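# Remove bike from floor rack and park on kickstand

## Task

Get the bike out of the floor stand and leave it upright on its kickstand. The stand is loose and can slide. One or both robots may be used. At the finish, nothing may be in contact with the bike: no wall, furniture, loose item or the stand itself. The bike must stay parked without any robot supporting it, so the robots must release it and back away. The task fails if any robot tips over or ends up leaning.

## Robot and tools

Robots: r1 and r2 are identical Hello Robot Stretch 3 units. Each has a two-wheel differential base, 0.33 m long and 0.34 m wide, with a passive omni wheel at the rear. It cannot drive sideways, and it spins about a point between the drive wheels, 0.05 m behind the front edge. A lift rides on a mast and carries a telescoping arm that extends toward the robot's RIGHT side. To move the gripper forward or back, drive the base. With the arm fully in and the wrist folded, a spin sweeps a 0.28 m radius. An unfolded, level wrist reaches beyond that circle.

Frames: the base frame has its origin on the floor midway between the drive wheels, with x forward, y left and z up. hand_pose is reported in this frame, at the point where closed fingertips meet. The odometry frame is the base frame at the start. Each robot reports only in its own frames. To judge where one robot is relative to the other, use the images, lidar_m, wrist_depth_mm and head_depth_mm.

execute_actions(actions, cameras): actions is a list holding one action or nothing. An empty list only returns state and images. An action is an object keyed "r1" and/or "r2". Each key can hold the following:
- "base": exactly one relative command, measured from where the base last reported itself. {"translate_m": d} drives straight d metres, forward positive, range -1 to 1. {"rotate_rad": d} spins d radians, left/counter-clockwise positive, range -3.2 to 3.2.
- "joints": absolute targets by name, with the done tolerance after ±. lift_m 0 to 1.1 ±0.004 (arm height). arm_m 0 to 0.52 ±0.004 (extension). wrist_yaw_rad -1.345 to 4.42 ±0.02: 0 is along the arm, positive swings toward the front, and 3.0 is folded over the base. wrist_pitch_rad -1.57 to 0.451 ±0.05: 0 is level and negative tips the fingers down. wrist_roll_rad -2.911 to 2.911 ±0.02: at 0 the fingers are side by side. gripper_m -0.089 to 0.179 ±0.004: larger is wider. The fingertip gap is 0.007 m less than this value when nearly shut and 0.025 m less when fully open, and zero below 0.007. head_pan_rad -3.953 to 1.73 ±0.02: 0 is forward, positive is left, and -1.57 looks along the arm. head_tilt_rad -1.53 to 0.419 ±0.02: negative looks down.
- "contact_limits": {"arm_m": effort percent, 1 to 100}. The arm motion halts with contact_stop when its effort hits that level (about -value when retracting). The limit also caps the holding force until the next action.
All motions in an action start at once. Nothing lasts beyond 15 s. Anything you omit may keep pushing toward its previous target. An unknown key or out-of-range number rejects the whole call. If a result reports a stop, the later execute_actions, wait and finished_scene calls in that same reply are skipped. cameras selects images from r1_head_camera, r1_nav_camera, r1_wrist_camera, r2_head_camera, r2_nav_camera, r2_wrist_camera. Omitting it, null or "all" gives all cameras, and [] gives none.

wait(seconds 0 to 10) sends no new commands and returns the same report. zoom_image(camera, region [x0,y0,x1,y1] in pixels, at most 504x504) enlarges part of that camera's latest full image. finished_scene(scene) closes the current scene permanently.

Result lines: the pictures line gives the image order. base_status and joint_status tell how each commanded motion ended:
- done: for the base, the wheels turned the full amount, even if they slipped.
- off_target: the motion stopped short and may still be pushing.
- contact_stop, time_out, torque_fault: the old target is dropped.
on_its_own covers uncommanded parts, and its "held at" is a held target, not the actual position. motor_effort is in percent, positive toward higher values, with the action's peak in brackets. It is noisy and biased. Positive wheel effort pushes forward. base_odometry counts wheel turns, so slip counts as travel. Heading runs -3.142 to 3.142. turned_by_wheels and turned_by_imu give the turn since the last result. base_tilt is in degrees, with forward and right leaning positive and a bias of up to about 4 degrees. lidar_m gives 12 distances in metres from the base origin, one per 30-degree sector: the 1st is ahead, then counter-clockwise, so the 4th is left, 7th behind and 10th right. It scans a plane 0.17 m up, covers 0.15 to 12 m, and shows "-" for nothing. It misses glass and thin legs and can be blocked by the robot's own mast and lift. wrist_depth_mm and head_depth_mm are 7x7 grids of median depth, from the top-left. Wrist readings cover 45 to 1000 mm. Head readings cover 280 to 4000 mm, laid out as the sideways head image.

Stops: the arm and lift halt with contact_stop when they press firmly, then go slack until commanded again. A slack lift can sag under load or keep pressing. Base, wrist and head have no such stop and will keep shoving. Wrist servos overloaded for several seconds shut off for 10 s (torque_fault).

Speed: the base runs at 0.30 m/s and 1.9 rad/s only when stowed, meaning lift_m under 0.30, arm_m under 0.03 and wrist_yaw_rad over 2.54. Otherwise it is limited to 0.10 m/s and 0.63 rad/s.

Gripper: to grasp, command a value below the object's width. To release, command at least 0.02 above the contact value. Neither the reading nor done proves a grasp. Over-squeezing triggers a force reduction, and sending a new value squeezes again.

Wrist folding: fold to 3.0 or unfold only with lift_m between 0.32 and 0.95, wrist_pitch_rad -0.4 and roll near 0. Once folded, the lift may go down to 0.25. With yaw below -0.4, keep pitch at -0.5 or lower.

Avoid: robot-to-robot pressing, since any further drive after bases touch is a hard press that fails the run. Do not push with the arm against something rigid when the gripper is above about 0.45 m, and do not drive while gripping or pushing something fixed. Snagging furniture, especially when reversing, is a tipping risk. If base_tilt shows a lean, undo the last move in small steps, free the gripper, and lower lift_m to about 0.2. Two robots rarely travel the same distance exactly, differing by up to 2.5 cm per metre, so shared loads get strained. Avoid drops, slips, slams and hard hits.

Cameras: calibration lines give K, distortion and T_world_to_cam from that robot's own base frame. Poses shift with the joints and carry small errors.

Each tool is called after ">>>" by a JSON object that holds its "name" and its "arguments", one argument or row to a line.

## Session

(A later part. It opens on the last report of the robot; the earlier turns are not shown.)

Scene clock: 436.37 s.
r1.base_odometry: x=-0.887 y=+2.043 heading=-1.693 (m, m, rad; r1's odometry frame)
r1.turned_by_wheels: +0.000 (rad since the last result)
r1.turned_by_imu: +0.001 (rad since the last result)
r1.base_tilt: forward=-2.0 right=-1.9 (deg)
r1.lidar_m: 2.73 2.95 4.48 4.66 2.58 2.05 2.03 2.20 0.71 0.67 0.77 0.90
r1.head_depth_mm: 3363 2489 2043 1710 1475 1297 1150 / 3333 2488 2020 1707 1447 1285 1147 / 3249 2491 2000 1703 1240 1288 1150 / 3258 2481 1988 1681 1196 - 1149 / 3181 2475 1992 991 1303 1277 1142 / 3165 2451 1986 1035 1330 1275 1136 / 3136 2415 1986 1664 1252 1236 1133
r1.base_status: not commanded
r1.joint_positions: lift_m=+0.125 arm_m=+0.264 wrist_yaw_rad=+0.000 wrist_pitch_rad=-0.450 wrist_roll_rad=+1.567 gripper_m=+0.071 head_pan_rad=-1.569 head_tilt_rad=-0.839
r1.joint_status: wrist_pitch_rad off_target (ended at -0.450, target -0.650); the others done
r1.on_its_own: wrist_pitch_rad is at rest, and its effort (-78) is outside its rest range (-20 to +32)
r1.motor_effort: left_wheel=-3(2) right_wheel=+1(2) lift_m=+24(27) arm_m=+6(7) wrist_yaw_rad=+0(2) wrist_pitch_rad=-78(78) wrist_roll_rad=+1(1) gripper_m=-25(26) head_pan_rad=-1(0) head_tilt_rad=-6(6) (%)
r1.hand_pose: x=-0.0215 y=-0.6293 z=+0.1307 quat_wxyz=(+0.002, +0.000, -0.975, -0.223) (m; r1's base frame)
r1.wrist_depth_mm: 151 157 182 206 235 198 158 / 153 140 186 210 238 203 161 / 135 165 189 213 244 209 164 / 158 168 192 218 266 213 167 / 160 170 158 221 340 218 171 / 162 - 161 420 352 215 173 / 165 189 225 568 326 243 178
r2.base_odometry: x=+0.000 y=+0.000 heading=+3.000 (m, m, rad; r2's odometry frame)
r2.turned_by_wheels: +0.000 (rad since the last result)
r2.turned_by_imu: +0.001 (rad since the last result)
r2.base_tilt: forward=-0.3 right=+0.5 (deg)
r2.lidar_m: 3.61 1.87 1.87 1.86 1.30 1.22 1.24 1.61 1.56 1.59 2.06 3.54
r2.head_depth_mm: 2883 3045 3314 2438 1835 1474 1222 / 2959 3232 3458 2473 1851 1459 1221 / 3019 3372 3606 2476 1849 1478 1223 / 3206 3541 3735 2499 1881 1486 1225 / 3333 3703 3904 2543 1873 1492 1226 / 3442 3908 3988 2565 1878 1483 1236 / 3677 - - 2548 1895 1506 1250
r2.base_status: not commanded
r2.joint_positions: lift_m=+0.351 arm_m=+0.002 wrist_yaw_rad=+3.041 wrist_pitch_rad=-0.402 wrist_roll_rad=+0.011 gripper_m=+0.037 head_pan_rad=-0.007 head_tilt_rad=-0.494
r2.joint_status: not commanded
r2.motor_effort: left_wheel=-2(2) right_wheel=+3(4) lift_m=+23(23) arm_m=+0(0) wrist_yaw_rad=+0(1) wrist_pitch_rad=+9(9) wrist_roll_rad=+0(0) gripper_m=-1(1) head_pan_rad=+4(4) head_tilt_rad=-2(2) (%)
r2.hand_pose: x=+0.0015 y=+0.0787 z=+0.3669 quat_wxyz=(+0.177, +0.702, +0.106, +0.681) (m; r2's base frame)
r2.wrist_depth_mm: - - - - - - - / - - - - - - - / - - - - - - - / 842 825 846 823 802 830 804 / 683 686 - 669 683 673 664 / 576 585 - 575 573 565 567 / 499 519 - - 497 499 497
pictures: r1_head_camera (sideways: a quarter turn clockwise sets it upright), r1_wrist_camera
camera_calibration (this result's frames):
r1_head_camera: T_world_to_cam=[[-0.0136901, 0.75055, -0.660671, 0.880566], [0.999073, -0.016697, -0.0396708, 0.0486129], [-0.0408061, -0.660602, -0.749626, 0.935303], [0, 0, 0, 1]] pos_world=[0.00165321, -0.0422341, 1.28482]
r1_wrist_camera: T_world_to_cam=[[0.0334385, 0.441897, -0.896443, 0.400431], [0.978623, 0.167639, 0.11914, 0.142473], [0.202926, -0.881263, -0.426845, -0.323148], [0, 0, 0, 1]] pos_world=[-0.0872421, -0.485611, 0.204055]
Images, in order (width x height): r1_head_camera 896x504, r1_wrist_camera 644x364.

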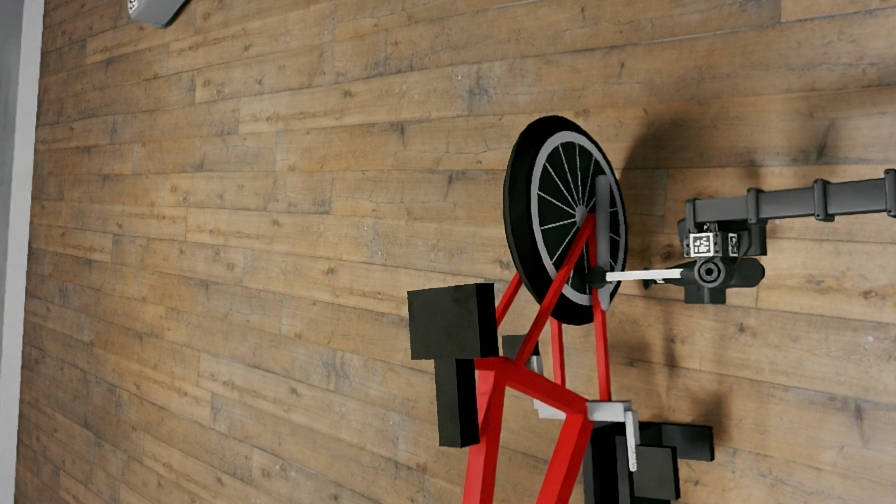

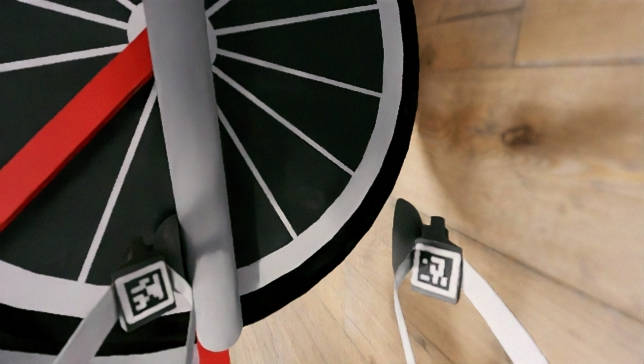

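>>> {"name": "execute_actions", "arguments": {
  "actions": [
    {"r1":{"joints":{"wrist_pitch_rad":-0.05,"arm_m":0.215}}}
  ],
  "cameras": []
}}

>>> {"name": "execute_actions", "arguments": {
  "actions": [
    {"r1":{"base":{"translate_m":-0.175}}}
  ],
  "cameras": ["r1_wrist_camera"]
}}

>>> {"name": "execute_actions", "arguments": {
  "actions": [
    {"r1":{"joints":{"wrist_pitch_rad":-0.5,"arm_m":0.25}}}
  ],
  "cameras": ["r1_head_camera","r1_wrist_camera"]
}}

Scene clock: 449.10 s.
r1.base_odometry: x=-0.887 y=+2.043 heading=-1.693 (m, m, rad; r1's odometry frame)
r1.turned_by_wheels: +0.000 (rad since the last result)
r1.turned_by_imu: +0.002 (rad since the last result)
r1.base_tilt: forward=-1.9 right=-1.9 (deg)
r1.lidar_m: 2.73 2.95 4.46 4.67 2.57 2.05 2.03 2.19 0.71 0.67 0.77 0.91
r1.head_depth_mm: 3311 2508 2010 1714 1469 1294 1154 / 3246 2509 2007 1704 1435 1297 1149 / 3254 2454 2025 1710 1236 1295 1158 / 3175 2442 2009 1698 1184 1322 1129 / 3152 2445 1993 995 1373 1279 1138 / 3181 2415 1971 1041 1328 1272 1139 / 3088 2439 1975 1661 1258 1238 1139
r1.base_status: not commanded
r1.joint_positions: lift_m=+0.125 arm_m=+0.215 wrist_yaw_rad=+0.000 wrist_pitch_rad=-0.077 wrist_roll_rad=+1.567 gripper_m=+0.070 head_pan_rad=-1.569 head_tilt_rad=-0.840
r1.joint_status: all done
r1.motor_effort: left_wheel=-2(2) right_wheel=+2(2) lift_m=+27(27) arm_m=-2(0) wrist_yaw_rad=+0(1) wrist_pitch_rad=+10(32) wrist_roll_rad=+1(2) gripper_m=+1(11) head_pan_rad=-1(0) head_tilt_rad=-6(5) (%)
r1.hand_pose: x=-0.0215 y=-0.6139 z=+0.2200 quat_wxyz=(+0.002, +0.000, -0.999, -0.039) (m; r1's base frame)
r1.wrist_depth_mm: - 206 210 213 220 225 227 / - 210 215 193 225 231 234 / - 215 218 223 231 236 241 / - 224 224 229 236 242 243 / - - 229 236 241 316 248 / - - - 242 641 342 250 / - - - - 679 401 253
r2.base_odometry: x=+0.000 y=+0.000 heading=+3.000 (m, m, rad; r2's odometry frame)
r2.turned_by_wheels: +0.000 (rad since the last result)
r2.turned_by_imu: +0.002 (rad since the last result)
r2.base_tilt: forward=-0.3 right=+0.5 (deg)
r2.lidar_m: 3.63 1.86 1.87 1.86 1.29 1.22 1.24 1.61 1.56 1.59 2.06 3.54
r2.head_depth_mm: 2830 3098 3291 2448 1818 1461 1217 / 2932 3250 3447 2477 1837 1470 1218 / 3010 3343 3593 2491 1825 1473 1230 / 3159 3468 3730 2500 1850 1477 1233 / 3350 3661 3811 2533 1872 1485 1229 / 3512 3794 3905 2548 1871 1495 1240 / 3603 - - 2535 1902 1503 1241
r2.base_status: not commanded
r2.joint_positions: lift_m=+0.351 arm_m=+0.002 wrist_yaw_rad=+3.041 wrist_pitch_rad=-0.402 wrist_roll_rad=+0.011 gripper_m=+0.037 head_pan_rad=-0.007 head_tilt_rad=-0.494
r2.joint_status: not commanded
r2.motor_effort: left_wheel=-2(1) right_wheel=+3(4) lift_m=+23(23) arm_m=-1(1) wrist_yaw_rad=+0(1) wrist_pitch_rad=+9(9) wrist_roll_rad=+0(0) gripper_m=+0(1) head_pan_rad=+3(4) head_tilt_rad=-2(2) (%)
r2.hand_pose: x=+0.0015 y=+0.0787 z=+0.3669 quat_wxyz=(+0.177, +0.702, +0.106, +0.681) (m; r2's base frame)
r2.wrist_depth_mm: - - - - - - - / - - - - - - - / - - - - - - - / 822 832 838 819 823 801 828 / 700 681 - 674 680 676 669 / 580 582 - 579 568 569 573 / 507 513 - - 504 497 496
pictures: none
No camera images: the call's "cameras" was empty. Leave "cameras" out to get every camera's image.

Scene clock: 451.90 s.
r1.base_odometry: x=-0.866 y=+2.217 heading=-1.693 (m, m, rad; r1's odometry frame)
r1.turned_by_wheels: +0.000 (rad since the last result)
r1.turned_by_imu: +0.001 (rad since the last result)
r1.base_tilt: forward=-1.9 right=-1.8 (deg)
r1.lidar_m: 2.90 3.14 4.73 4.69 2.36 1.88 1.86 2.01 2.55 0.68 0.70 0.91
r1.head_depth_mm: 3056 2414 2026 1716 1474 1296 1161 / 3312 2466 2018 1702 1463 1289 1149 / 3262 2498 2009 1696 1473 1299 1160 / 3196 2470 2009 1684 1238 1325 1127 / 3149 2478 1982 1689 1200 1273 1139 / 3155 2441 1987 1623 1222 1274 1134 / 3136 2381 1956 983 1361 1267 1132
r1.base_status: done
r1.joint_positions: lift_m=+0.125 arm_m=+0.215 wrist_yaw_rad=+0.000 wrist_pitch_rad=-0.077 wrist_roll_rad=+1.567 gripper_m=+0.070 head_pan_rad=-1.569 head_tilt_rad=-0.840
r1.joint_status: not commanded
r1.motor_effort: left_wheel=-2(8) right_wheel=+1(4) lift_m=+26(26) arm_m=-2(2) wrist_yaw_rad=+1(1) wrist_pitch_rad=+11(11) wrist_roll_rad=+2(2) gripper_m=+0(1) head_pan_rad=+0(0) head_tilt_rad=-6(6) (%)
r1.hand_pose: x=-0.0215 y=-0.6139 z=+0.2200 quat_wxyz=(+0.002, +0.000, -0.999, -0.039) (m; r1's base frame)
r1.wrist_depth_mm: - - - - 514 333 233 / - - 240 232 236 323 238 / - - 232 236 242 250 241 / - 247 236 241 246 254 244 / - 240 239 245 252 259 248 / - 244 - 250 258 269 249 / - - 254 238 266 274 255
r2.base_odometry: x=+0.000 y=+0.000 heading=+3.000 (m, m, rad; r2's odometry frame)
r2.turned_by_wheels: +0.000 (rad since the last result)
r2.turned_by_imu: +0.000 (rad since the last result)
r2.base_tilt: forward=-0.4 right=+0.4 (deg)
r2.lidar_m: 3.62 1.86 1.87 1.86 1.29 1.21 1.25 1.61 1.56 1.59 2.06 3.54
r2.head_depth_mm: 2841 3143 3273 2463 1845 1473 1219 / 2979 3242 3489 2459 1839 1471 1224 / 3049 3341 3656 2498 1857 1476 1224 / 3218 3511 3704 2489 1854 1469 1225 / 3338 3701 3950 2528 1861 1497 1247 / 3507 3865 3980 2554 1869 1492 1237 / 3664 - - 2540 1879 1505 1239
r2.base_status: not commanded
r2.joint_positions: lift_m=+0.351 arm_m=+0.002 wrist_yaw_rad=+3.041 wrist_pitch_rad=-0.402 wrist_roll_rad=+0.011 gripper_m=+0.037 head_pan_rad=-0.007 head_tilt_rad=-0.494
r2.joint_status: not commanded
r2.motor_effort: left_wheel=-2(2) right_wheel=+4(4) lift_m=+23(22) arm_m=+0(1) wrist_yaw_rad=+0(1) wrist_pitch_rad=+9(9) wrist_roll_rad=+0(0) gripper_m=-1(1) head_pan_rad=+3(4) head_tilt_rad=-2(2) (%)
r2.hand_pose: x=+0.0015 y=+0.0787 z=+0.3669 quat_wxyz=(+0.177, +0.702, +0.106, +0.681) (m; r2's base frame)
r2.wrist_depth_mm: - - - - - - - / - - - - - - - / - - - - - - - / 830 824 843 815 818 809 815 / 688 677 - 676 681 681 679 / 591 571 - 580 577 571 569 / 506 514 - - 500 498 496
pictures: r1_wrist_camera
camera_calibration (this result's frames):
r1_wrist_camera: T_world_to_cam=[[0.0334522, 0.0849288, -0.995825, 0.276364], [0.97856, 0.199822, 0.049914, 0.164165], [0.203227, -0.976145, -0.0764234, -0.406794], [0, 0, 0, 1]] pos_world=[-0.0872191, -0.453365, 0.235928]
Images, in order (width x height): r1_wrist_camera 644x364.

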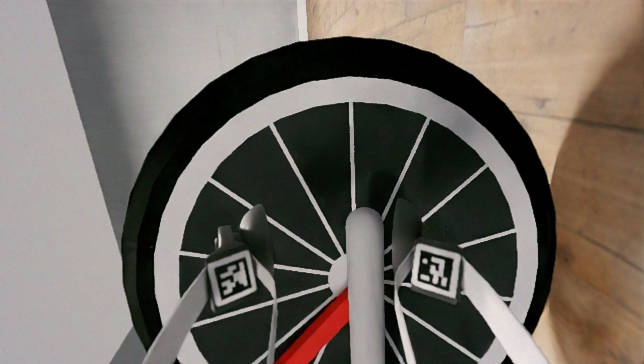

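Scene clock: 453.60 s.
r1.base_odometry: x=-0.866 y=+2.217 heading=-1.694 (m, m, rad; r1's odometry frame)
r1.turned_by_wheels: +0.000 (rad since the last result)
r1.turned_by_imu: +0.000 (rad since the last result)
r1.base_tilt: forward=-1.9 right=-1.9 (deg)
r1.lidar_m: 2.90 3.14 4.74 4.66 2.35 1.87 1.85 2.01 2.55 0.68 0.70 0.91
r1.head_depth_mm: 3020 2390 2064 1719 1486 1297 1155 / 3300 2512 2014 1691 1460 1293 1146 / 3235 2510 2022 1703 1465 1302 1156 / 3226 2461 2019 1669 1239 1326 1143 / 3194 2437 1997 1698 1202 1286 1140 / 3153 2446 1986 1628 1201 1277 1145 / 3169 2410 1965 983 1352 1272 1131
r1.base_status: not commanded
r1.joint_positions: lift_m=+0.125 arm_m=+0.249 wrist_yaw_rad=-0.005 wrist_pitch_rad=-0.386 wrist_roll_rad=+1.575 gripper_m=+0.070 head_pan_rad=-1.569 head_tilt_rad=-0.840
r1.joint_status: wrist_pitch_rad off_target (ended at -0.386, target -0.500); the others done
r1.on_its_own: wrist_pitch_rad is at rest, and its effort (-45) is outside its rest range (-20 to +32)
r1.motor_effort: left_wheel=-3(7) right_wheel=+3(9) lift_m=+27(27) arm_m=+4(5) wrist_yaw_rad=+5(7) wrist_pitch_rad=-45(45) wrist_roll_rad=-2(2) gripper_m=-16(16) head_pan_rad=+0(0) head_tilt_rad=-5(5) (%)
r1.hand_pose: x=-0.0226 y=-0.6226 z=+0.1449 quat_wxyz=(-0.002, -0.003, -0.981, -0.192) (m; r1's base frame)
r1.wrist_depth_mm: - - 971 476 291 210 166 / - 190 207 245 301 217 169 / 177 189 209 232 282 221 170 / 178 191 214 238 270 226 175 / 181 194 216 241 265 234 179 / 185 193 170 247 272 229 183 / 186 203 187 251 288 262 186
r2.base_odometry: x=+0.000 y=+0.000 heading=+3.000 (m, m, rad; r2's odometry frame)
r2.turned_by_wheels: +0.000 (rad since the last result)
r2.turned_by_imu: +0.000 (rad since the last result)
r2.base_tilt: forward=-0.4 right=+0.5 (deg)
r2.lidar_m: 3.60 1.86 1.87 1.87 1.29 1.22 1.24 1.61 1.56 1.59 2.07 3.53
r2.head_depth_mm: 2758 3081 3294 2450 1829 1465 1220 / 2916 3172 3507 2490 1858 1463 1216 / 3026 3319 3520 2491 1838 1479 1227 / 3168 3580 3688 2490 1883 1486 1236 / 3358 3690 3931 2520 1859 1486 1241 / 3518 3947 3975 2545 1882 1484 1237 / 3724 - - 2576 1891 1501 1241
r2.base_status: not commanded
r2.joint_positions: lift_m=+0.351 arm_m=+0.002 wrist_yaw_rad=+3.041 wrist_pitch_rad=-0.402 wrist_roll_rad=+0.011 gripper_m=+0.037 head_pan_rad=-0.007 head_tilt_rad=-0.494
r2.joint_status: not commanded
r2.motor_effort: left_wheel=-2(2) right_wheel=+3(3) lift_m=+22(23) arm_m=-1(0) wrist_yaw_rad=+0(1) wrist_pitch_rad=+9(9) wrist_roll_rad=+0(0) gripper_m=-1(1) head_pan_rad=+3(4) head_tilt_rad=-2(2) (%)
r2.hand_pose: x=+0.0015 y=+0.0787 z=+0.3669 quat_wxyz=(+0.177, +0.702, +0.106, +0.681) (m; r2's base frame)
r2.wrist_depth_mm: - - - - - - - / - - - - - - - / - - - - - - - / 829 825 837 833 833 817 793 / 685 679 - 675 683 671 667 / 565 581 - 572 570 572 566 / 506 518 - - 500 497 497
pictures: r1_head_camera (sideways: a quarter turn clockwise sets it upright), r1_wrist_camera
camera_calibration (this result's frames):
r1_head_camera: T_world_to_cam=[[-0.0136916, 0.751338, -0.659775, 0.879398], [0.999073, -0.0166497, -0.039693, 0.0486418], [-0.0408079, -0.659707, -0.750414, 0.936328], [0, 0, 0, 1]] pos_world=[0.00165317, -0.0422137, 1.28477]
r1_wrist_camera: T_world_to_cam=[[0.0430251, 0.383657, -0.922473, 0.377913], [0.979112, 0.16746, 0.115314, 0.141138], [0.198719, -0.908165, -0.368438, -0.336227], [0, 0, 0, 1]] pos_world=[-0.0876353, -0.473974, 0.208461]
Images, in order (width x height): r1_head_camera 896x504, r1_wrist_camera 644x364.

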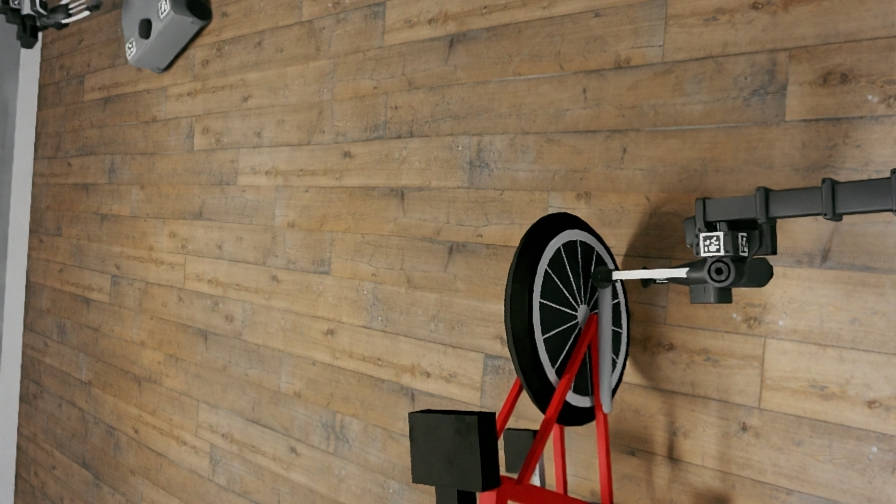

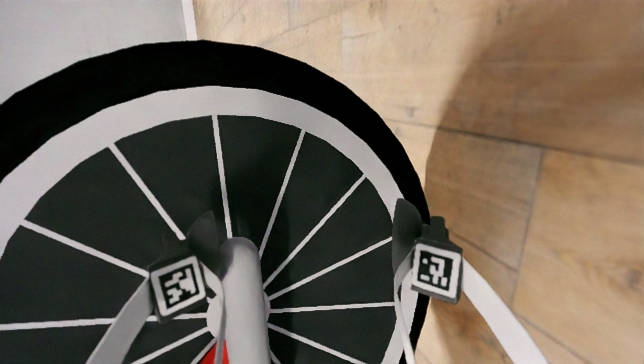

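>>> {"name": "execute_actions", "arguments": {
  "actions": [
    {"r1":{"joints":{"wrist_pitch_rad":-0.8,"arm_m":0.275}}}
  ],
  "cameras": ["r1_head_camera","r1_wrist_camera"]
}}

Scene clock: 469.13 s.
r1.base_odometry: x=-0.866 y=+2.217 heading=-1.693 (m, m, rad; r1's odometry frame)
r1.turned_by_wheels: +0.000 (rad since the last result)
r1.turned_by_imu: +0.001 (rad since the last result)
r1.base_tilt: forward=-1.9 right=-1.8 (deg)
r1.lidar_m: 2.90 3.13 4.72 4.68 2.36 1.88 1.86 2.00 2.54 0.68 0.70 0.91
r1.head_depth_mm: 3014 2416 2022 1715 1470 1298 1154 / 3254 2479 2040 1685 1470 1285 1150 / 3215 2447 1996 1710 1464 1294 1148 / 3149 2480 2026 1686 1239 1332 1144 / 3215 2435 1978 1688 1190 1281 1143 / 3188 2443 1990 1671 1191 1283 1132 / 3108 2403 1978 960 1284 1272 1132
r1.base_status: not commanded
r1.joint_positions: lift_m=+0.125 arm_m=+0.275 wrist_yaw_rad=-0.003 wrist_pitch_rad=-0.805 wrist_roll_rad=+1.578 gripper_m=+0.070 head_pan_rad=-1.569 head_tilt_rad=-0.841
r1.joint_status: all done
r1.motor_effort: left_wheel=-1(10) right_wheel=+1(15) lift_m=+27(28) arm_m=+3(6) wrist_yaw_rad=+3(15) wrist_pitch_rad=+2(91) wrist_roll_rad=-4(6) gripper_m=-1(27) head_pan_rad=-1(0) head_tilt_rad=-5(5) (%)
r1.hand_pose: x=-0.0220 y=-0.5797 z=+0.0624 quat_wxyz=(-0.004, -0.003, -0.920, -0.392) (m; r1's base frame)
r1.wrist_depth_mm: 788 424 287 217 174 146 125 / 181 394 305 226 180 150 128 / 174 201 306 235 187 154 131 / 175 201 249 247 192 158 134 / 175 202 236 257 214 162 138 / 176 202 - 268 218 164 141 / 176 197 251 287 214 180 146
r2.base_odometry: x=+0.000 y=+0.000 heading=+3.000 (m, m, rad; r2's odometry frame)
r2.turned_by_wheels: +0.000 (rad since the last result)
r2.turned_by_imu: +0.001 (rad since the last result)
r2.base_tilt: forward=-0.4 right=+0.5 (deg)
r2.lidar_m: 3.62 1.87 1.88 1.86 1.29 1.22 1.24 1.61 1.55 1.59 2.07 3.53
r2.head_depth_mm: 2809 3147 3275 2495 1828 1468 1212 / 2906 3234 3488 2507 1838 1464 1217 / 3066 3372 3566 2512 1850 1473 1221 / 3192 3549 3707 2527 1864 1486 1229 / 3365 3731 3868 2507 1861 1484 1233 / 3523 3904 3959 2543 1876 1495 1241 / 3720 - - 2546 1888 1498 1238
r2.base_status: not commanded
r2.joint_positions: lift_m=+0.351 arm_m=+0.002 wrist_yaw_rad=+3.041 wrist_pitch_rad=-0.402 wrist_roll_rad=+0.011 gripper_m=+0.037 head_pan_rad=-0.007 head_tilt_rad=-0.494
r2.joint_status: not commanded
r2.motor_effort: left_wheel=-2(2) right_wheel=+3(3) lift_m=+22(23) arm_m=-1(0) wrist_yaw_rad=+0(1) wrist_pitch_rad=+9(9) wrist_roll_rad=+0(0) gripper_m=+0(1) head_pan_rad=+4(4) head_tilt_rad=-2(2) (%)
r2.hand_pose: x=+0.0015 y=+0.0787 z=+0.3669 quat_wxyz=(+0.177, +0.702, +0.106, +0.681) (m; r2's base frame)
r2.wrist_depth_mm: - - - - - - - / - - - - - - - / - - - - - - - / 835 837 837 817 826 839 805 / 682 682 - 682 706 675 658 / 580 587 - 577 570 575 575 / 500 519 - - 501 495 497
pictures: r1_head_camera (sideways: a quarter turn clockwise sets it upright), r1_wrist_camera
camera_calibration (this result's frames):
r1_head_camera: T_world_to_cam=[[-0.013692, 0.751528, -0.659559, 0.879117], [0.999073, -0.0166381, -0.0396983, 0.0486487], [-0.0408082, -0.659492, -0.750603, 0.936574], [0, 0, 0, 1]] pos_world=[0.00165317, -0.0422088, 1.28476]
r1_wrist_camera: T_world_to_cam=[[0.0470627, 0.725399, -0.686717, 0.468828], [0.978478, 0.104799, 0.177761, 0.10266], [0.200915, -0.680303, -0.704855, -0.174683], [0, 0, 0, 1]] pos_world=[-0.0874181, -0.469683, 0.180578]
Images, in order (width x height): r1_head_camera 896x504, r1_wrist_camera 644x364.

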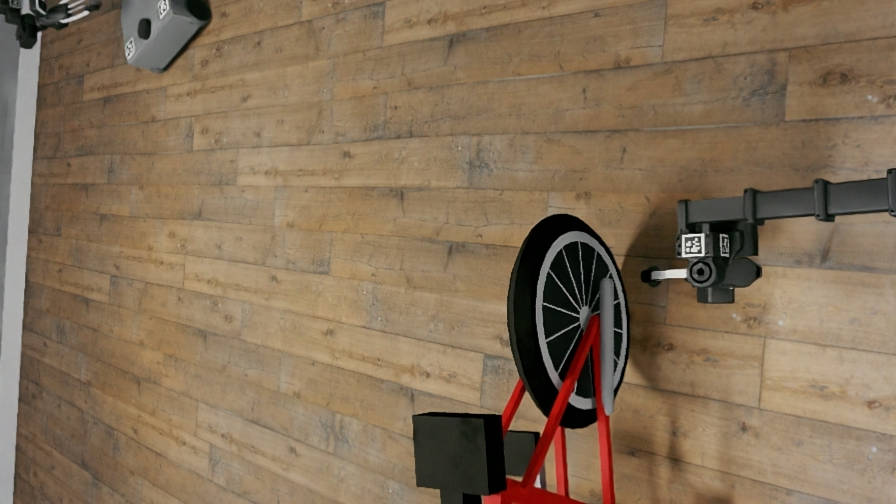

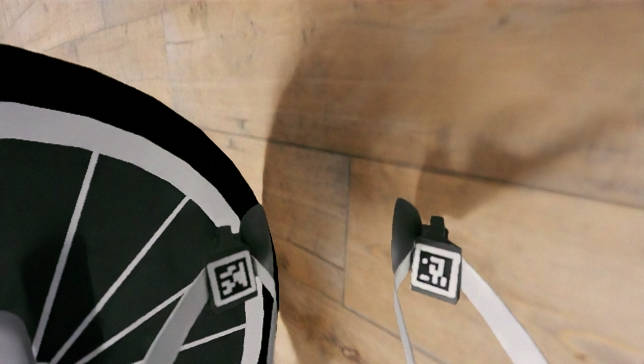

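>>> {"name": "execute_actions", "arguments": {
  "actions": [
    {"r1":{"joints":{"wrist_pitch_rad":-0.18,"arm_m":0.1,"lift_m":0.155}}}
  ],
  "cameras": []
}}

>>> {"name": "execute_actions", "arguments": {
  "actions": [
    {"r1":{"joints":{"arm_m":0.25}}}
  ],
  "cameras": []
}}

>>> {"name": "execute_actions", "arguments": {
  "actions": [
    {"r1":{"joints":{"gripper_m":0.01}}}
  ],
  "cameras": ["r1_wrist_camera"]
}}

>>> {"name": "execute_actions", "arguments": {
  "actions": [
    {"r1":{"joints":{"wrist_pitch_rad":-0.7,"arm_m":0.305}}}
  ],
  "cameras": ["r1_head_camera","r1_wrist_camera"]
}}

Scene clock: 491.20 s.
r1.base_odometry: x=-0.866 y=+2.217 heading=-1.693 (m, m, rad; r1's odometry frame)
r1.turned_by_wheels: +0.000 (rad since the last result)
r1.turned_by_imu: +0.001 (rad since the last result)
r1.base_tilt: forward=-2.0 right=-1.9 (deg)
r1.lidar_m: 2.90 3.15 4.72 4.68 2.36 1.88 1.86 2.01 2.55 0.68 0.70 0.91
r1.head_depth_mm: 3079 2410 2026 1703 1483 1296 1154 / 3241 2475 2024 1707 1477 1294 1151 / 3221 2496 2010 1685 1460 1293 1164 / 3239 2455 1983 1691 1250 1286 - / 3229 2452 1974 1671 1186 1280 1141 / 3133 2440 1974 1678 1194 1268 1137 / 3144 2437 1938 980 1348 1271 1131
r1.base_status: not commanded
r1.joint_positions: lift_m=+0.155 arm_m=+0.100 wrist_yaw_rad=-0.002 wrist_pitch_rad=-0.206 wrist_roll_rad=+1.578 gripper_m=+0.070 head_pan_rad=-1.569 head_tilt_rad=-0.841
r1.joint_status: all done
r1.motor_effort: left_wheel=-1(18) right_wheel=+0(23) lift_m=+43(53) arm_m=-3(3) wrist_yaw_rad=+2(41) wrist_pitch_rad=+10(59) wrist_roll_rad=-3(4) gripper_m=+1(13) head_pan_rad=+0(0) head_tilt_rad=-5(5) (%)
r1.hand_pose: x=-0.0220 y=-0.4912 z=+0.2173 quat_wxyz=(-0.003, -0.002, -0.995, -0.103) (m; r1's base frame)
r1.wrist_depth_mm: - - - 948 458 299 225 / - - - 367 444 307 227 / - - 338 354 396 315 232 / - - 345 362 390 320 236 / - - 344 363 396 332 237 / - - - 378 410 322 245 / - - 364 384 520 369 248
r2.base_odometry: x=+0.000 y=+0.000 heading=+3.000 (m, m, rad; r2's odometry frame)
r2.turned_by_wheels: +0.000 (rad since the last result)
r2.turned_by_imu: +0.001 (rad since the last result)
r2.base_tilt: forward=-0.3 right=+0.4 (deg)
r2.lidar_m: 3.63 1.87 1.89 1.87 1.29 1.22 1.24 1.61 1.56 1.59 2.06 3.54
r2.head_depth_mm: 2822 3061 3287 2460 1834 1461 1220 / 2948 3227 3434 2461 1845 1462 1221 / 3040 3367 3535 2499 1862 1461 1223 / 3142 3517 3675 2505 1852 1472 1231 / 3355 3708 3833 2533 1878 1477 1232 / 3471 3905 3977 2550 1871 1490 1237 / 3661 - - 2536 1879 1495 1240
r2.base_status: not commanded
r2.joint_positions: lift_m=+0.351 arm_m=+0.002 wrist_yaw_rad=+3.041 wrist_pitch_rad=-0.402 wrist_roll_rad=+0.011 gripper_m=+0.037 head_pan_rad=-0.007 head_tilt_rad=-0.494
r2.joint_status: not commanded
r2.motor_effort: left_wheel=-2(2) right_wheel=+3(4) lift_m=+23(22) arm_m=-1(0) wrist_yaw_rad=+0(0) wrist_pitch_rad=+9(9) wrist_roll_rad=+0(0) gripper_m=-1(1) head_pan_rad=+4(4) head_tilt_rad=-2(2) (%)
r2.hand_pose: x=+0.0015 y=+0.0787 z=+0.3669 quat_wxyz=(+0.177, +0.702, +0.106, +0.681) (m; r2's base frame)
r2.wrist_depth_mm: - - - - - - - / - - - - - - - / - - - - - - - / 821 821 832 834 818 810 802 / 681 684 - 663 684 663 665 / 583 578 - 575 573 570 577 / 506 514 - - 500 499 499
pictures: none
No camera images: the call's "cameras" was empty. Leave "cameras" out to get every camera's image.

Scene clock: 493.57 s.
r1.base_odometry: x=-0.866 y=+2.217 heading=-1.693 (m, m, rad; r1's odometry frame)
r1.turned_by_wheels: +0.000 (rad since the last result)
r1.turned_by_imu: +0.000 (rad since the last result)
r1.base_tilt: forward=-2.0 right=-1.8 (deg)
r1.lidar_m: 2.90 3.15 4.72 4.65 2.36 1.88 1.86 2.01 2.55 0.68 0.70 0.91
r1.head_depth_mm: 3067 2440 2036 1700 1469 1307 1149 / 3325 2489 2018 1692 1477 1284 1151 / 3222 2496 2032 1691 1467 1315 1167 / 3209 2430 2010 1696 1248 - 1145 / 3191 2437 1981 1677 1186 1284 1143 / 3138 2436 1987 1664 1191 1271 1140 / 3135 2406 1965 981 1358 1268 1128
r1.base_status: not commanded
r1.joint_positions: lift_m=+0.155 arm_m=+0.250 wrist_yaw_rad=-0.002 wrist_pitch_rad=-0.205 wrist_roll_rad=+1.578 gripper_m=+0.070 head_pan_rad=-1.569 head_tilt_rad=-0.841
r1.joint_status: all done
r1.motor_effort: left_wheel=-1(0) right_wheel=+1(0) lift_m=+43(43) arm_m=+3(2) wrist_yaw_rad=+2(3) wrist_pitch_rad=+10(10) wrist_roll_rad=-3(3) gripper_m=+1(1) head_pan_rad=+0(1) head_tilt_rad=-5(5) (%)
r1.hand_pose: x=-0.0220 y=-0.6406 z=+0.2174 quat_wxyz=(-0.003, -0.002, -0.995, -0.103) (m; r1's base frame)
r1.wrist_depth_mm: - - - 802 451 298 223 / - - 199 206 222 295 228 / - 199 196 208 224 263 229 / - 191 200 212 228 245 235 / - 192 200 216 226 252 240 / - 195 - 222 172 262 243 / - 198 211 220 243 263 247
r2.base_odometry: x=+0.000 y=+0.000 heading=+3.000 (m, m, rad; r2's odometry frame)
r2.turned_by_wheels: +0.000 (rad since the last result)
r2.turned_by_imu: +0.000 (rad since the last result)
r2.base_tilt: forward=-0.3 right=+0.4 (deg)
r2.lidar_m: 3.61 1.87 1.88 1.86 1.29 1.22 1.24 1.61 1.55 1.59 2.07 3.53
r2.head_depth_mm: 2833 3102 3312 2458 1837 1456 1219 / 2904 3258 3442 2488 1845 1474 1224 / 3085 3297 3551 2484 1856 1483 1221 / 3167 3453 3707 2500 1846 1482 1229 / 3403 3752 3924 2576 1870 1484 1232 / 3554 3955 3890 2535 1875 1496 1239 / 3717 - - 2583 1890 1496 1246
r2.base_status: not commanded
r2.joint_positions: lift_m=+0.351 arm_m=+0.002 wrist_yaw_rad=+3.041 wrist_pitch_rad=-0.402 wrist_roll_rad=+0.011 gripper_m=+0.037 head_pan_rad=-0.007 head_tilt_rad=-0.494
r2.joint_status: not commanded
r2.motor_effort: left_wheel=-2(2) right_wheel=+3(3) lift_m=+23(23) arm_m=-1(1) wrist_yaw_rad=-1(1) wrist_pitch_rad=+9(9) wrist_roll_rad=+0(0) gripper_m=+0(1) head_pan_rad=+3(3) head_tilt_rad=-2(2) (%)
r2.hand_pose: x=+0.0015 y=+0.0787 z=+0.3669 quat_wxyz=(+0.177, +0.702, +0.106, +0.681) (m; r2's base frame)
r2.wrist_depth_mm: - - - - - - - / - - - - - - - / - - - - - - - / 825 841 836 822 809 810 821 / 691 676 - 687 689 670 667 / 580 586 - 571 567 574 576 / 504 525 - - 502 501 494
pictures: none
No camera images: the call's "cameras" was empty. Leave "cameras" out to get every camera's image.

Scene clock: 494.67 s.
r1.base_odometry: x=-0.866 y=+2.217 heading=-1.693 (m, m, rad; r1's odometry frame)
r1.turned_by_wheels: +0.000 (rad since the last result)
r1.turned_by_imu: +0.000 (rad since the last result)
r1.base_tilt: forward=-2.0 right=-1.9 (deg)
r1.lidar_m: 2.90 3.12 4.73 4.67 2.36 1.88 1.85 2.01 2.55 0.68 0.70 0.91
r1.head_depth_mm: 2978 2414 2004 1715 1479 1297 1150 / 3278 2507 2026 1702 1473 1287 1151 / 3231 2478 2012 1696 1456 1302 1163 / 3233 2433 2007 1684 1232 - 1146 / 3150 2396 1976 1674 1210 1284 1144 / 3111 2402 1978 1641 1194 1274 1138 / 3070 2404 1990 977 1358 1272 1132
r1.base_status: not commanded
r1.joint_positions: lift_m=+0.155 arm_m=+0.250 wrist_yaw_rad=-0.002 wrist_pitch_rad=-0.251 wrist_roll_rad=+1.576 gripper_m=+0.010 head_pan_rad=-1.569 head_tilt_rad=-0.841
r1.joint_status: all done
r1.motor_effort: left_wheel=-1(1) right_wheel=+1(1) lift_m=+43(43) arm_m=+2(2) wrist_yaw_rad=+2(2) wrist_pitch_rad=+28(29) wrist_roll_rad=-3(3) gripper_m=-6(85) head_pan_rad=+0(1) head_tilt_rad=-4(5) (%)
r1.hand_pose: x=-0.0219 y=-0.6368 z=+0.2061 quat_wxyz=(-0.002, -0.001, -0.992, -0.126) (m; r1's base frame)
r1.wrist_depth_mm: - - - 695 409 278 211 / - - 204 213 242 286 216 / - 196 202 216 235 277 219 / - 193 206 222 239 262 223 / - 196 210 218 247 268 226 / 200 200 210 177 254 275 231 / 205 204 221 206 256 292 234
r2.base_odometry: x=+0.000 y=+0.000 heading=+3.000 (m, m, rad; r2's odometry frame)
r2.turned_by_wheels: +0.000 (rad since the last result)
r2.turned_by_imu: +0.000 (rad since the last result)
r2.base_tilt: forward=-0.3 right=+0.4 (deg)
r2.lidar_m: 3.62 1.87 1.87 1.86 1.29 1.22 1.24 1.61 1.56 1.59 2.07 3.54
r2.head_depth_mm: 2830 3113 3303 2461 1817 1463 1217 / 2937 3213 3405 2480 1835 1473 1217 / 3024 3306 3590 2518 1845 1466 1230 / 3207 3464 3683 2482 1852 1479 1231 / 3384 3676 3931 2513 1859 1499 1233 / 3533 3894 3899 2540 1885 1483 1236 / 3612 - - 2558 1887 1499 1242
r2.base_status: not commanded
r2.joint_positions: lift_m=+0.351 arm_m=+0.002 wrist_yaw_rad=+3.041 wrist_pitch_rad=-0.402 wrist_roll_rad=+0.011 gripper_m=+0.037 head_pan_rad=-0.007 head_tilt_rad=-0.494
r2.joint_status: not commanded
r2.motor_effort: left_wheel=-2(2) right_wheel=+4(4) lift_m=+23(23) arm_m=-1(0) wrist_yaw_rad=+1(1) wrist_pitch_rad=+9(9) wrist_roll_rad=+0(0) gripper_m=-1(1) head_pan_rad=+4(4) head_tilt_rad=-2(2) (%)
r2.hand_pose: x=+0.0015 y=+0.0787 z=+0.3669 quat_wxyz=(+0.177, +0.702, +0.106, +0.681) (m; r2's base frame)
r2.wrist_depth_mm: - - - - - - - / - - - - - - - / - - - - - - - / 840 821 846 821 804 823 801 / 692 680 - 676 687 678 667 / 582 574 - 577 576 569 568 / 503 513 - - 500 501 492
pictures: r1_wrist_camera
camera_calibration (this result's frames):
r1_wrist_camera: T_world_to_cam=[[0.0427015, 0.256124, -0.9657, 0.367478], [0.978569, 0.184168, 0.0921157, 0.151206], [0.201444, -0.948938, -0.242771, -0.378525], [0, 0, 0, 1]] pos_world=[-0.0874055, -0.481164, 0.24905]
Images, in order (width x height): r1_wrist_camera 644x364.

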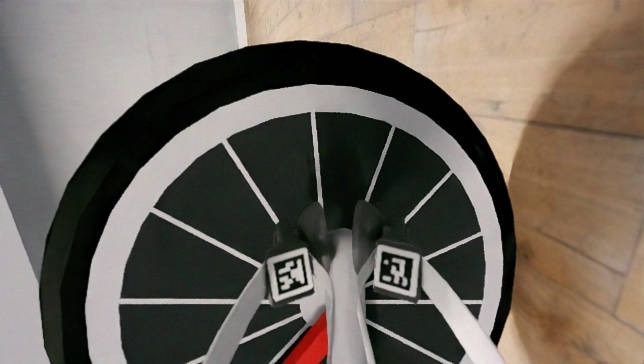

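Scene clock: 496.50 s.
r1.base_odometry: x=-0.866 y=+2.217 heading=-1.693 (m, m, rad; r1's odometry frame)
r1.turned_by_wheels: +0.000 (rad since the last result)
r1.turned_by_imu: +0.000 (rad since the last result)
r1.base_tilt: forward=-1.9 right=-1.8 (deg)
r1.lidar_m: 2.90 3.12 4.72 4.66 2.36 1.87 1.86 2.01 2.55 0.68 0.70 0.91
r1.head_depth_mm: 3051 2405 2037 1718 1466 1292 1160 / 3304 2501 2013 1681 1484 1287 1147 / 3209 2474 2022 1696 1468 1295 1164 / 3230 2446 1990 1672 1241 1233 1138 / 3283 2420 1989 1669 1193 1281 1150 / 3156 2427 1998 1670 1185 1276 1133 / 3134 2398 1994 959 1357 1269 1130
r1.base_status: not commanded
r1.joint_positions: lift_m=+0.155 arm_m=+0.305 wrist_yaw_rad=-0.003 wrist_pitch_rad=-0.707 wrist_roll_rad=+1.577 gripper_m=+0.010 head_pan_rad=-1.569 head_tilt_rad=-0.841
r1.joint_status: all done
r1.motor_effort: left_wheel=-1(15) right_wheel=+1(18) lift_m=+27(43) arm_m=+2(3) wrist_yaw_rad=+3(22) wrist_pitch_rad=+2(67) wrist_roll_rad=-3(3) gripper_m=+0(20) head_pan_rad=+0(1) head_tilt_rad=-5(4) (%)
r1.hand_pose: x=-0.0220 y=-0.6287 z=+0.1091 quat_wxyz=(-0.003, -0.003, -0.938, -0.346) (m; r1's base frame)
r1.wrist_depth_mm: - 582 407 290 223 180 152 / 142 161 209 297 229 185 155 / 142 161 194 287 235 190 158 / 144 163 195 247 246 196 162 / 144 163 197 - 246 201 166 / 144 160 193 261 245 206 171 / 145 120 207 251 282 212 175
r2.base_odometry: x=+0.000 y=+0.000 heading=+3.000 (m, m, rad; r2's odometry frame)
r2.turned_by_wheels: +0.000 (rad since the last result)
r2.turned_by_imu: +0.000 (rad since the last result)
r2.base_tilt: forward=-0.4 right=+0.5 (deg)
r2.lidar_m: 3.62 1.87 1.87 1.86 1.29 1.22 1.24 1.61 1.56 1.59 2.07 3.54
r2.head_depth_mm: 2796 3053 3295 2487 1855 1454 1218 / 2934 3165 3463 2498 1836 1472 1225 / 3065 3289 3586 2515 1843 1471 1223 / 3152 3561 3749 2505 1856 1476 1225 / 3368 3659 - 2534 1864 1488 1231 / 3478 3888 3946 2533 1887 1490 1236 / 3679 - - 2564 1905 1500 1234
r2.base_status: not commanded
r2.joint_positions: lift_m=+0.351 arm_m=+0.002 wrist_yaw_rad=+3.041 wrist_pitch_rad=-0.402 wrist_roll_rad=+0.011 gripper_m=+0.037 head_pan_rad=-0.007 head_tilt_rad=-0.494
r2.joint_status: not commanded
r2.motor_effort: left_wheel=-2(2) right_wheel=+4(3) lift_m=+23(23) arm_m=+0(0) wrist_yaw_rad=+0(0) wrist_pitch_rad=+9(9) wrist_roll_rad=+0(0) gripper_m=+0(1) head_pan_rad=+4(4) head_tilt_rad=-2(2) (%)
r2.hand_pose: x=+0.0015 y=+0.0787 z=+0.3669 quat_wxyz=(+0.177, +0.702, +0.106, +0.681) (m; r2's base frame)
r2.wrist_depth_mm: - - - - - - - / - - - - - - - / - - - - - - - / 833 824 838 829 806 814 808 / 672 685 - 677 691 668 661 / 577 581 - 579 570 579 571 / 502 515 - - 496 497 498
pictures: r1_head_camera (sideways: a quarter turn clockwise sets it upright), r1_wrist_camera
camera_calibration (this result's frames):
r1_head_camera: T_world_to_cam=[[-0.0136928, 0.751911, -0.659122, 0.878547], [0.999073, -0.0166151, -0.0397091, 0.0486628], [-0.0408091, -0.659055, -0.750987, 0.937072], [0, 0, 0, 1]] pos_world=[0.00165315, -0.0421988, 1.28473]
r1_wrist_camera: T_world_to_cam=[[0.0458343, 0.654706, -0.754492, 0.49931], [0.978548, 0.122436, 0.165689, 0.111929], [0.200855, -0.745901, -0.63505, -0.223959], [0, 0, 0, 1]] pos_world=[-0.0874301, -0.507657, 0.215955]
Images, in order (width x height): r1_head_camera 896x504, r1_wrist_camera 644x364.

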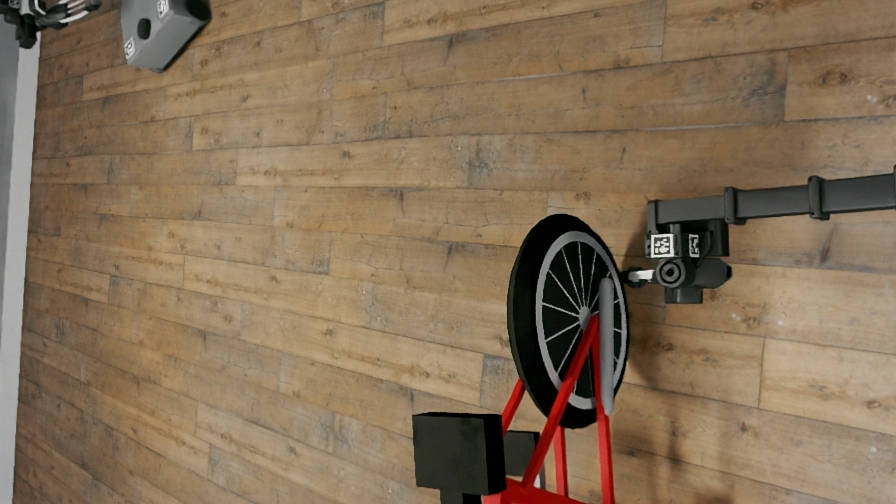

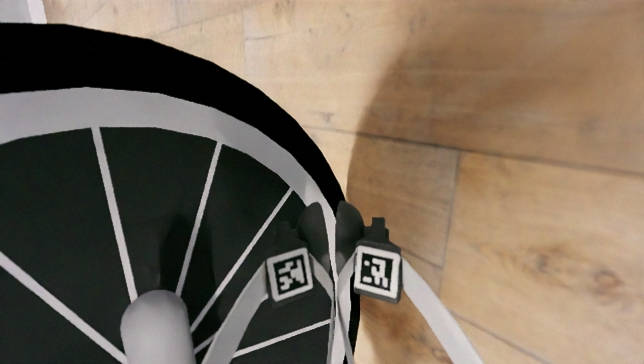

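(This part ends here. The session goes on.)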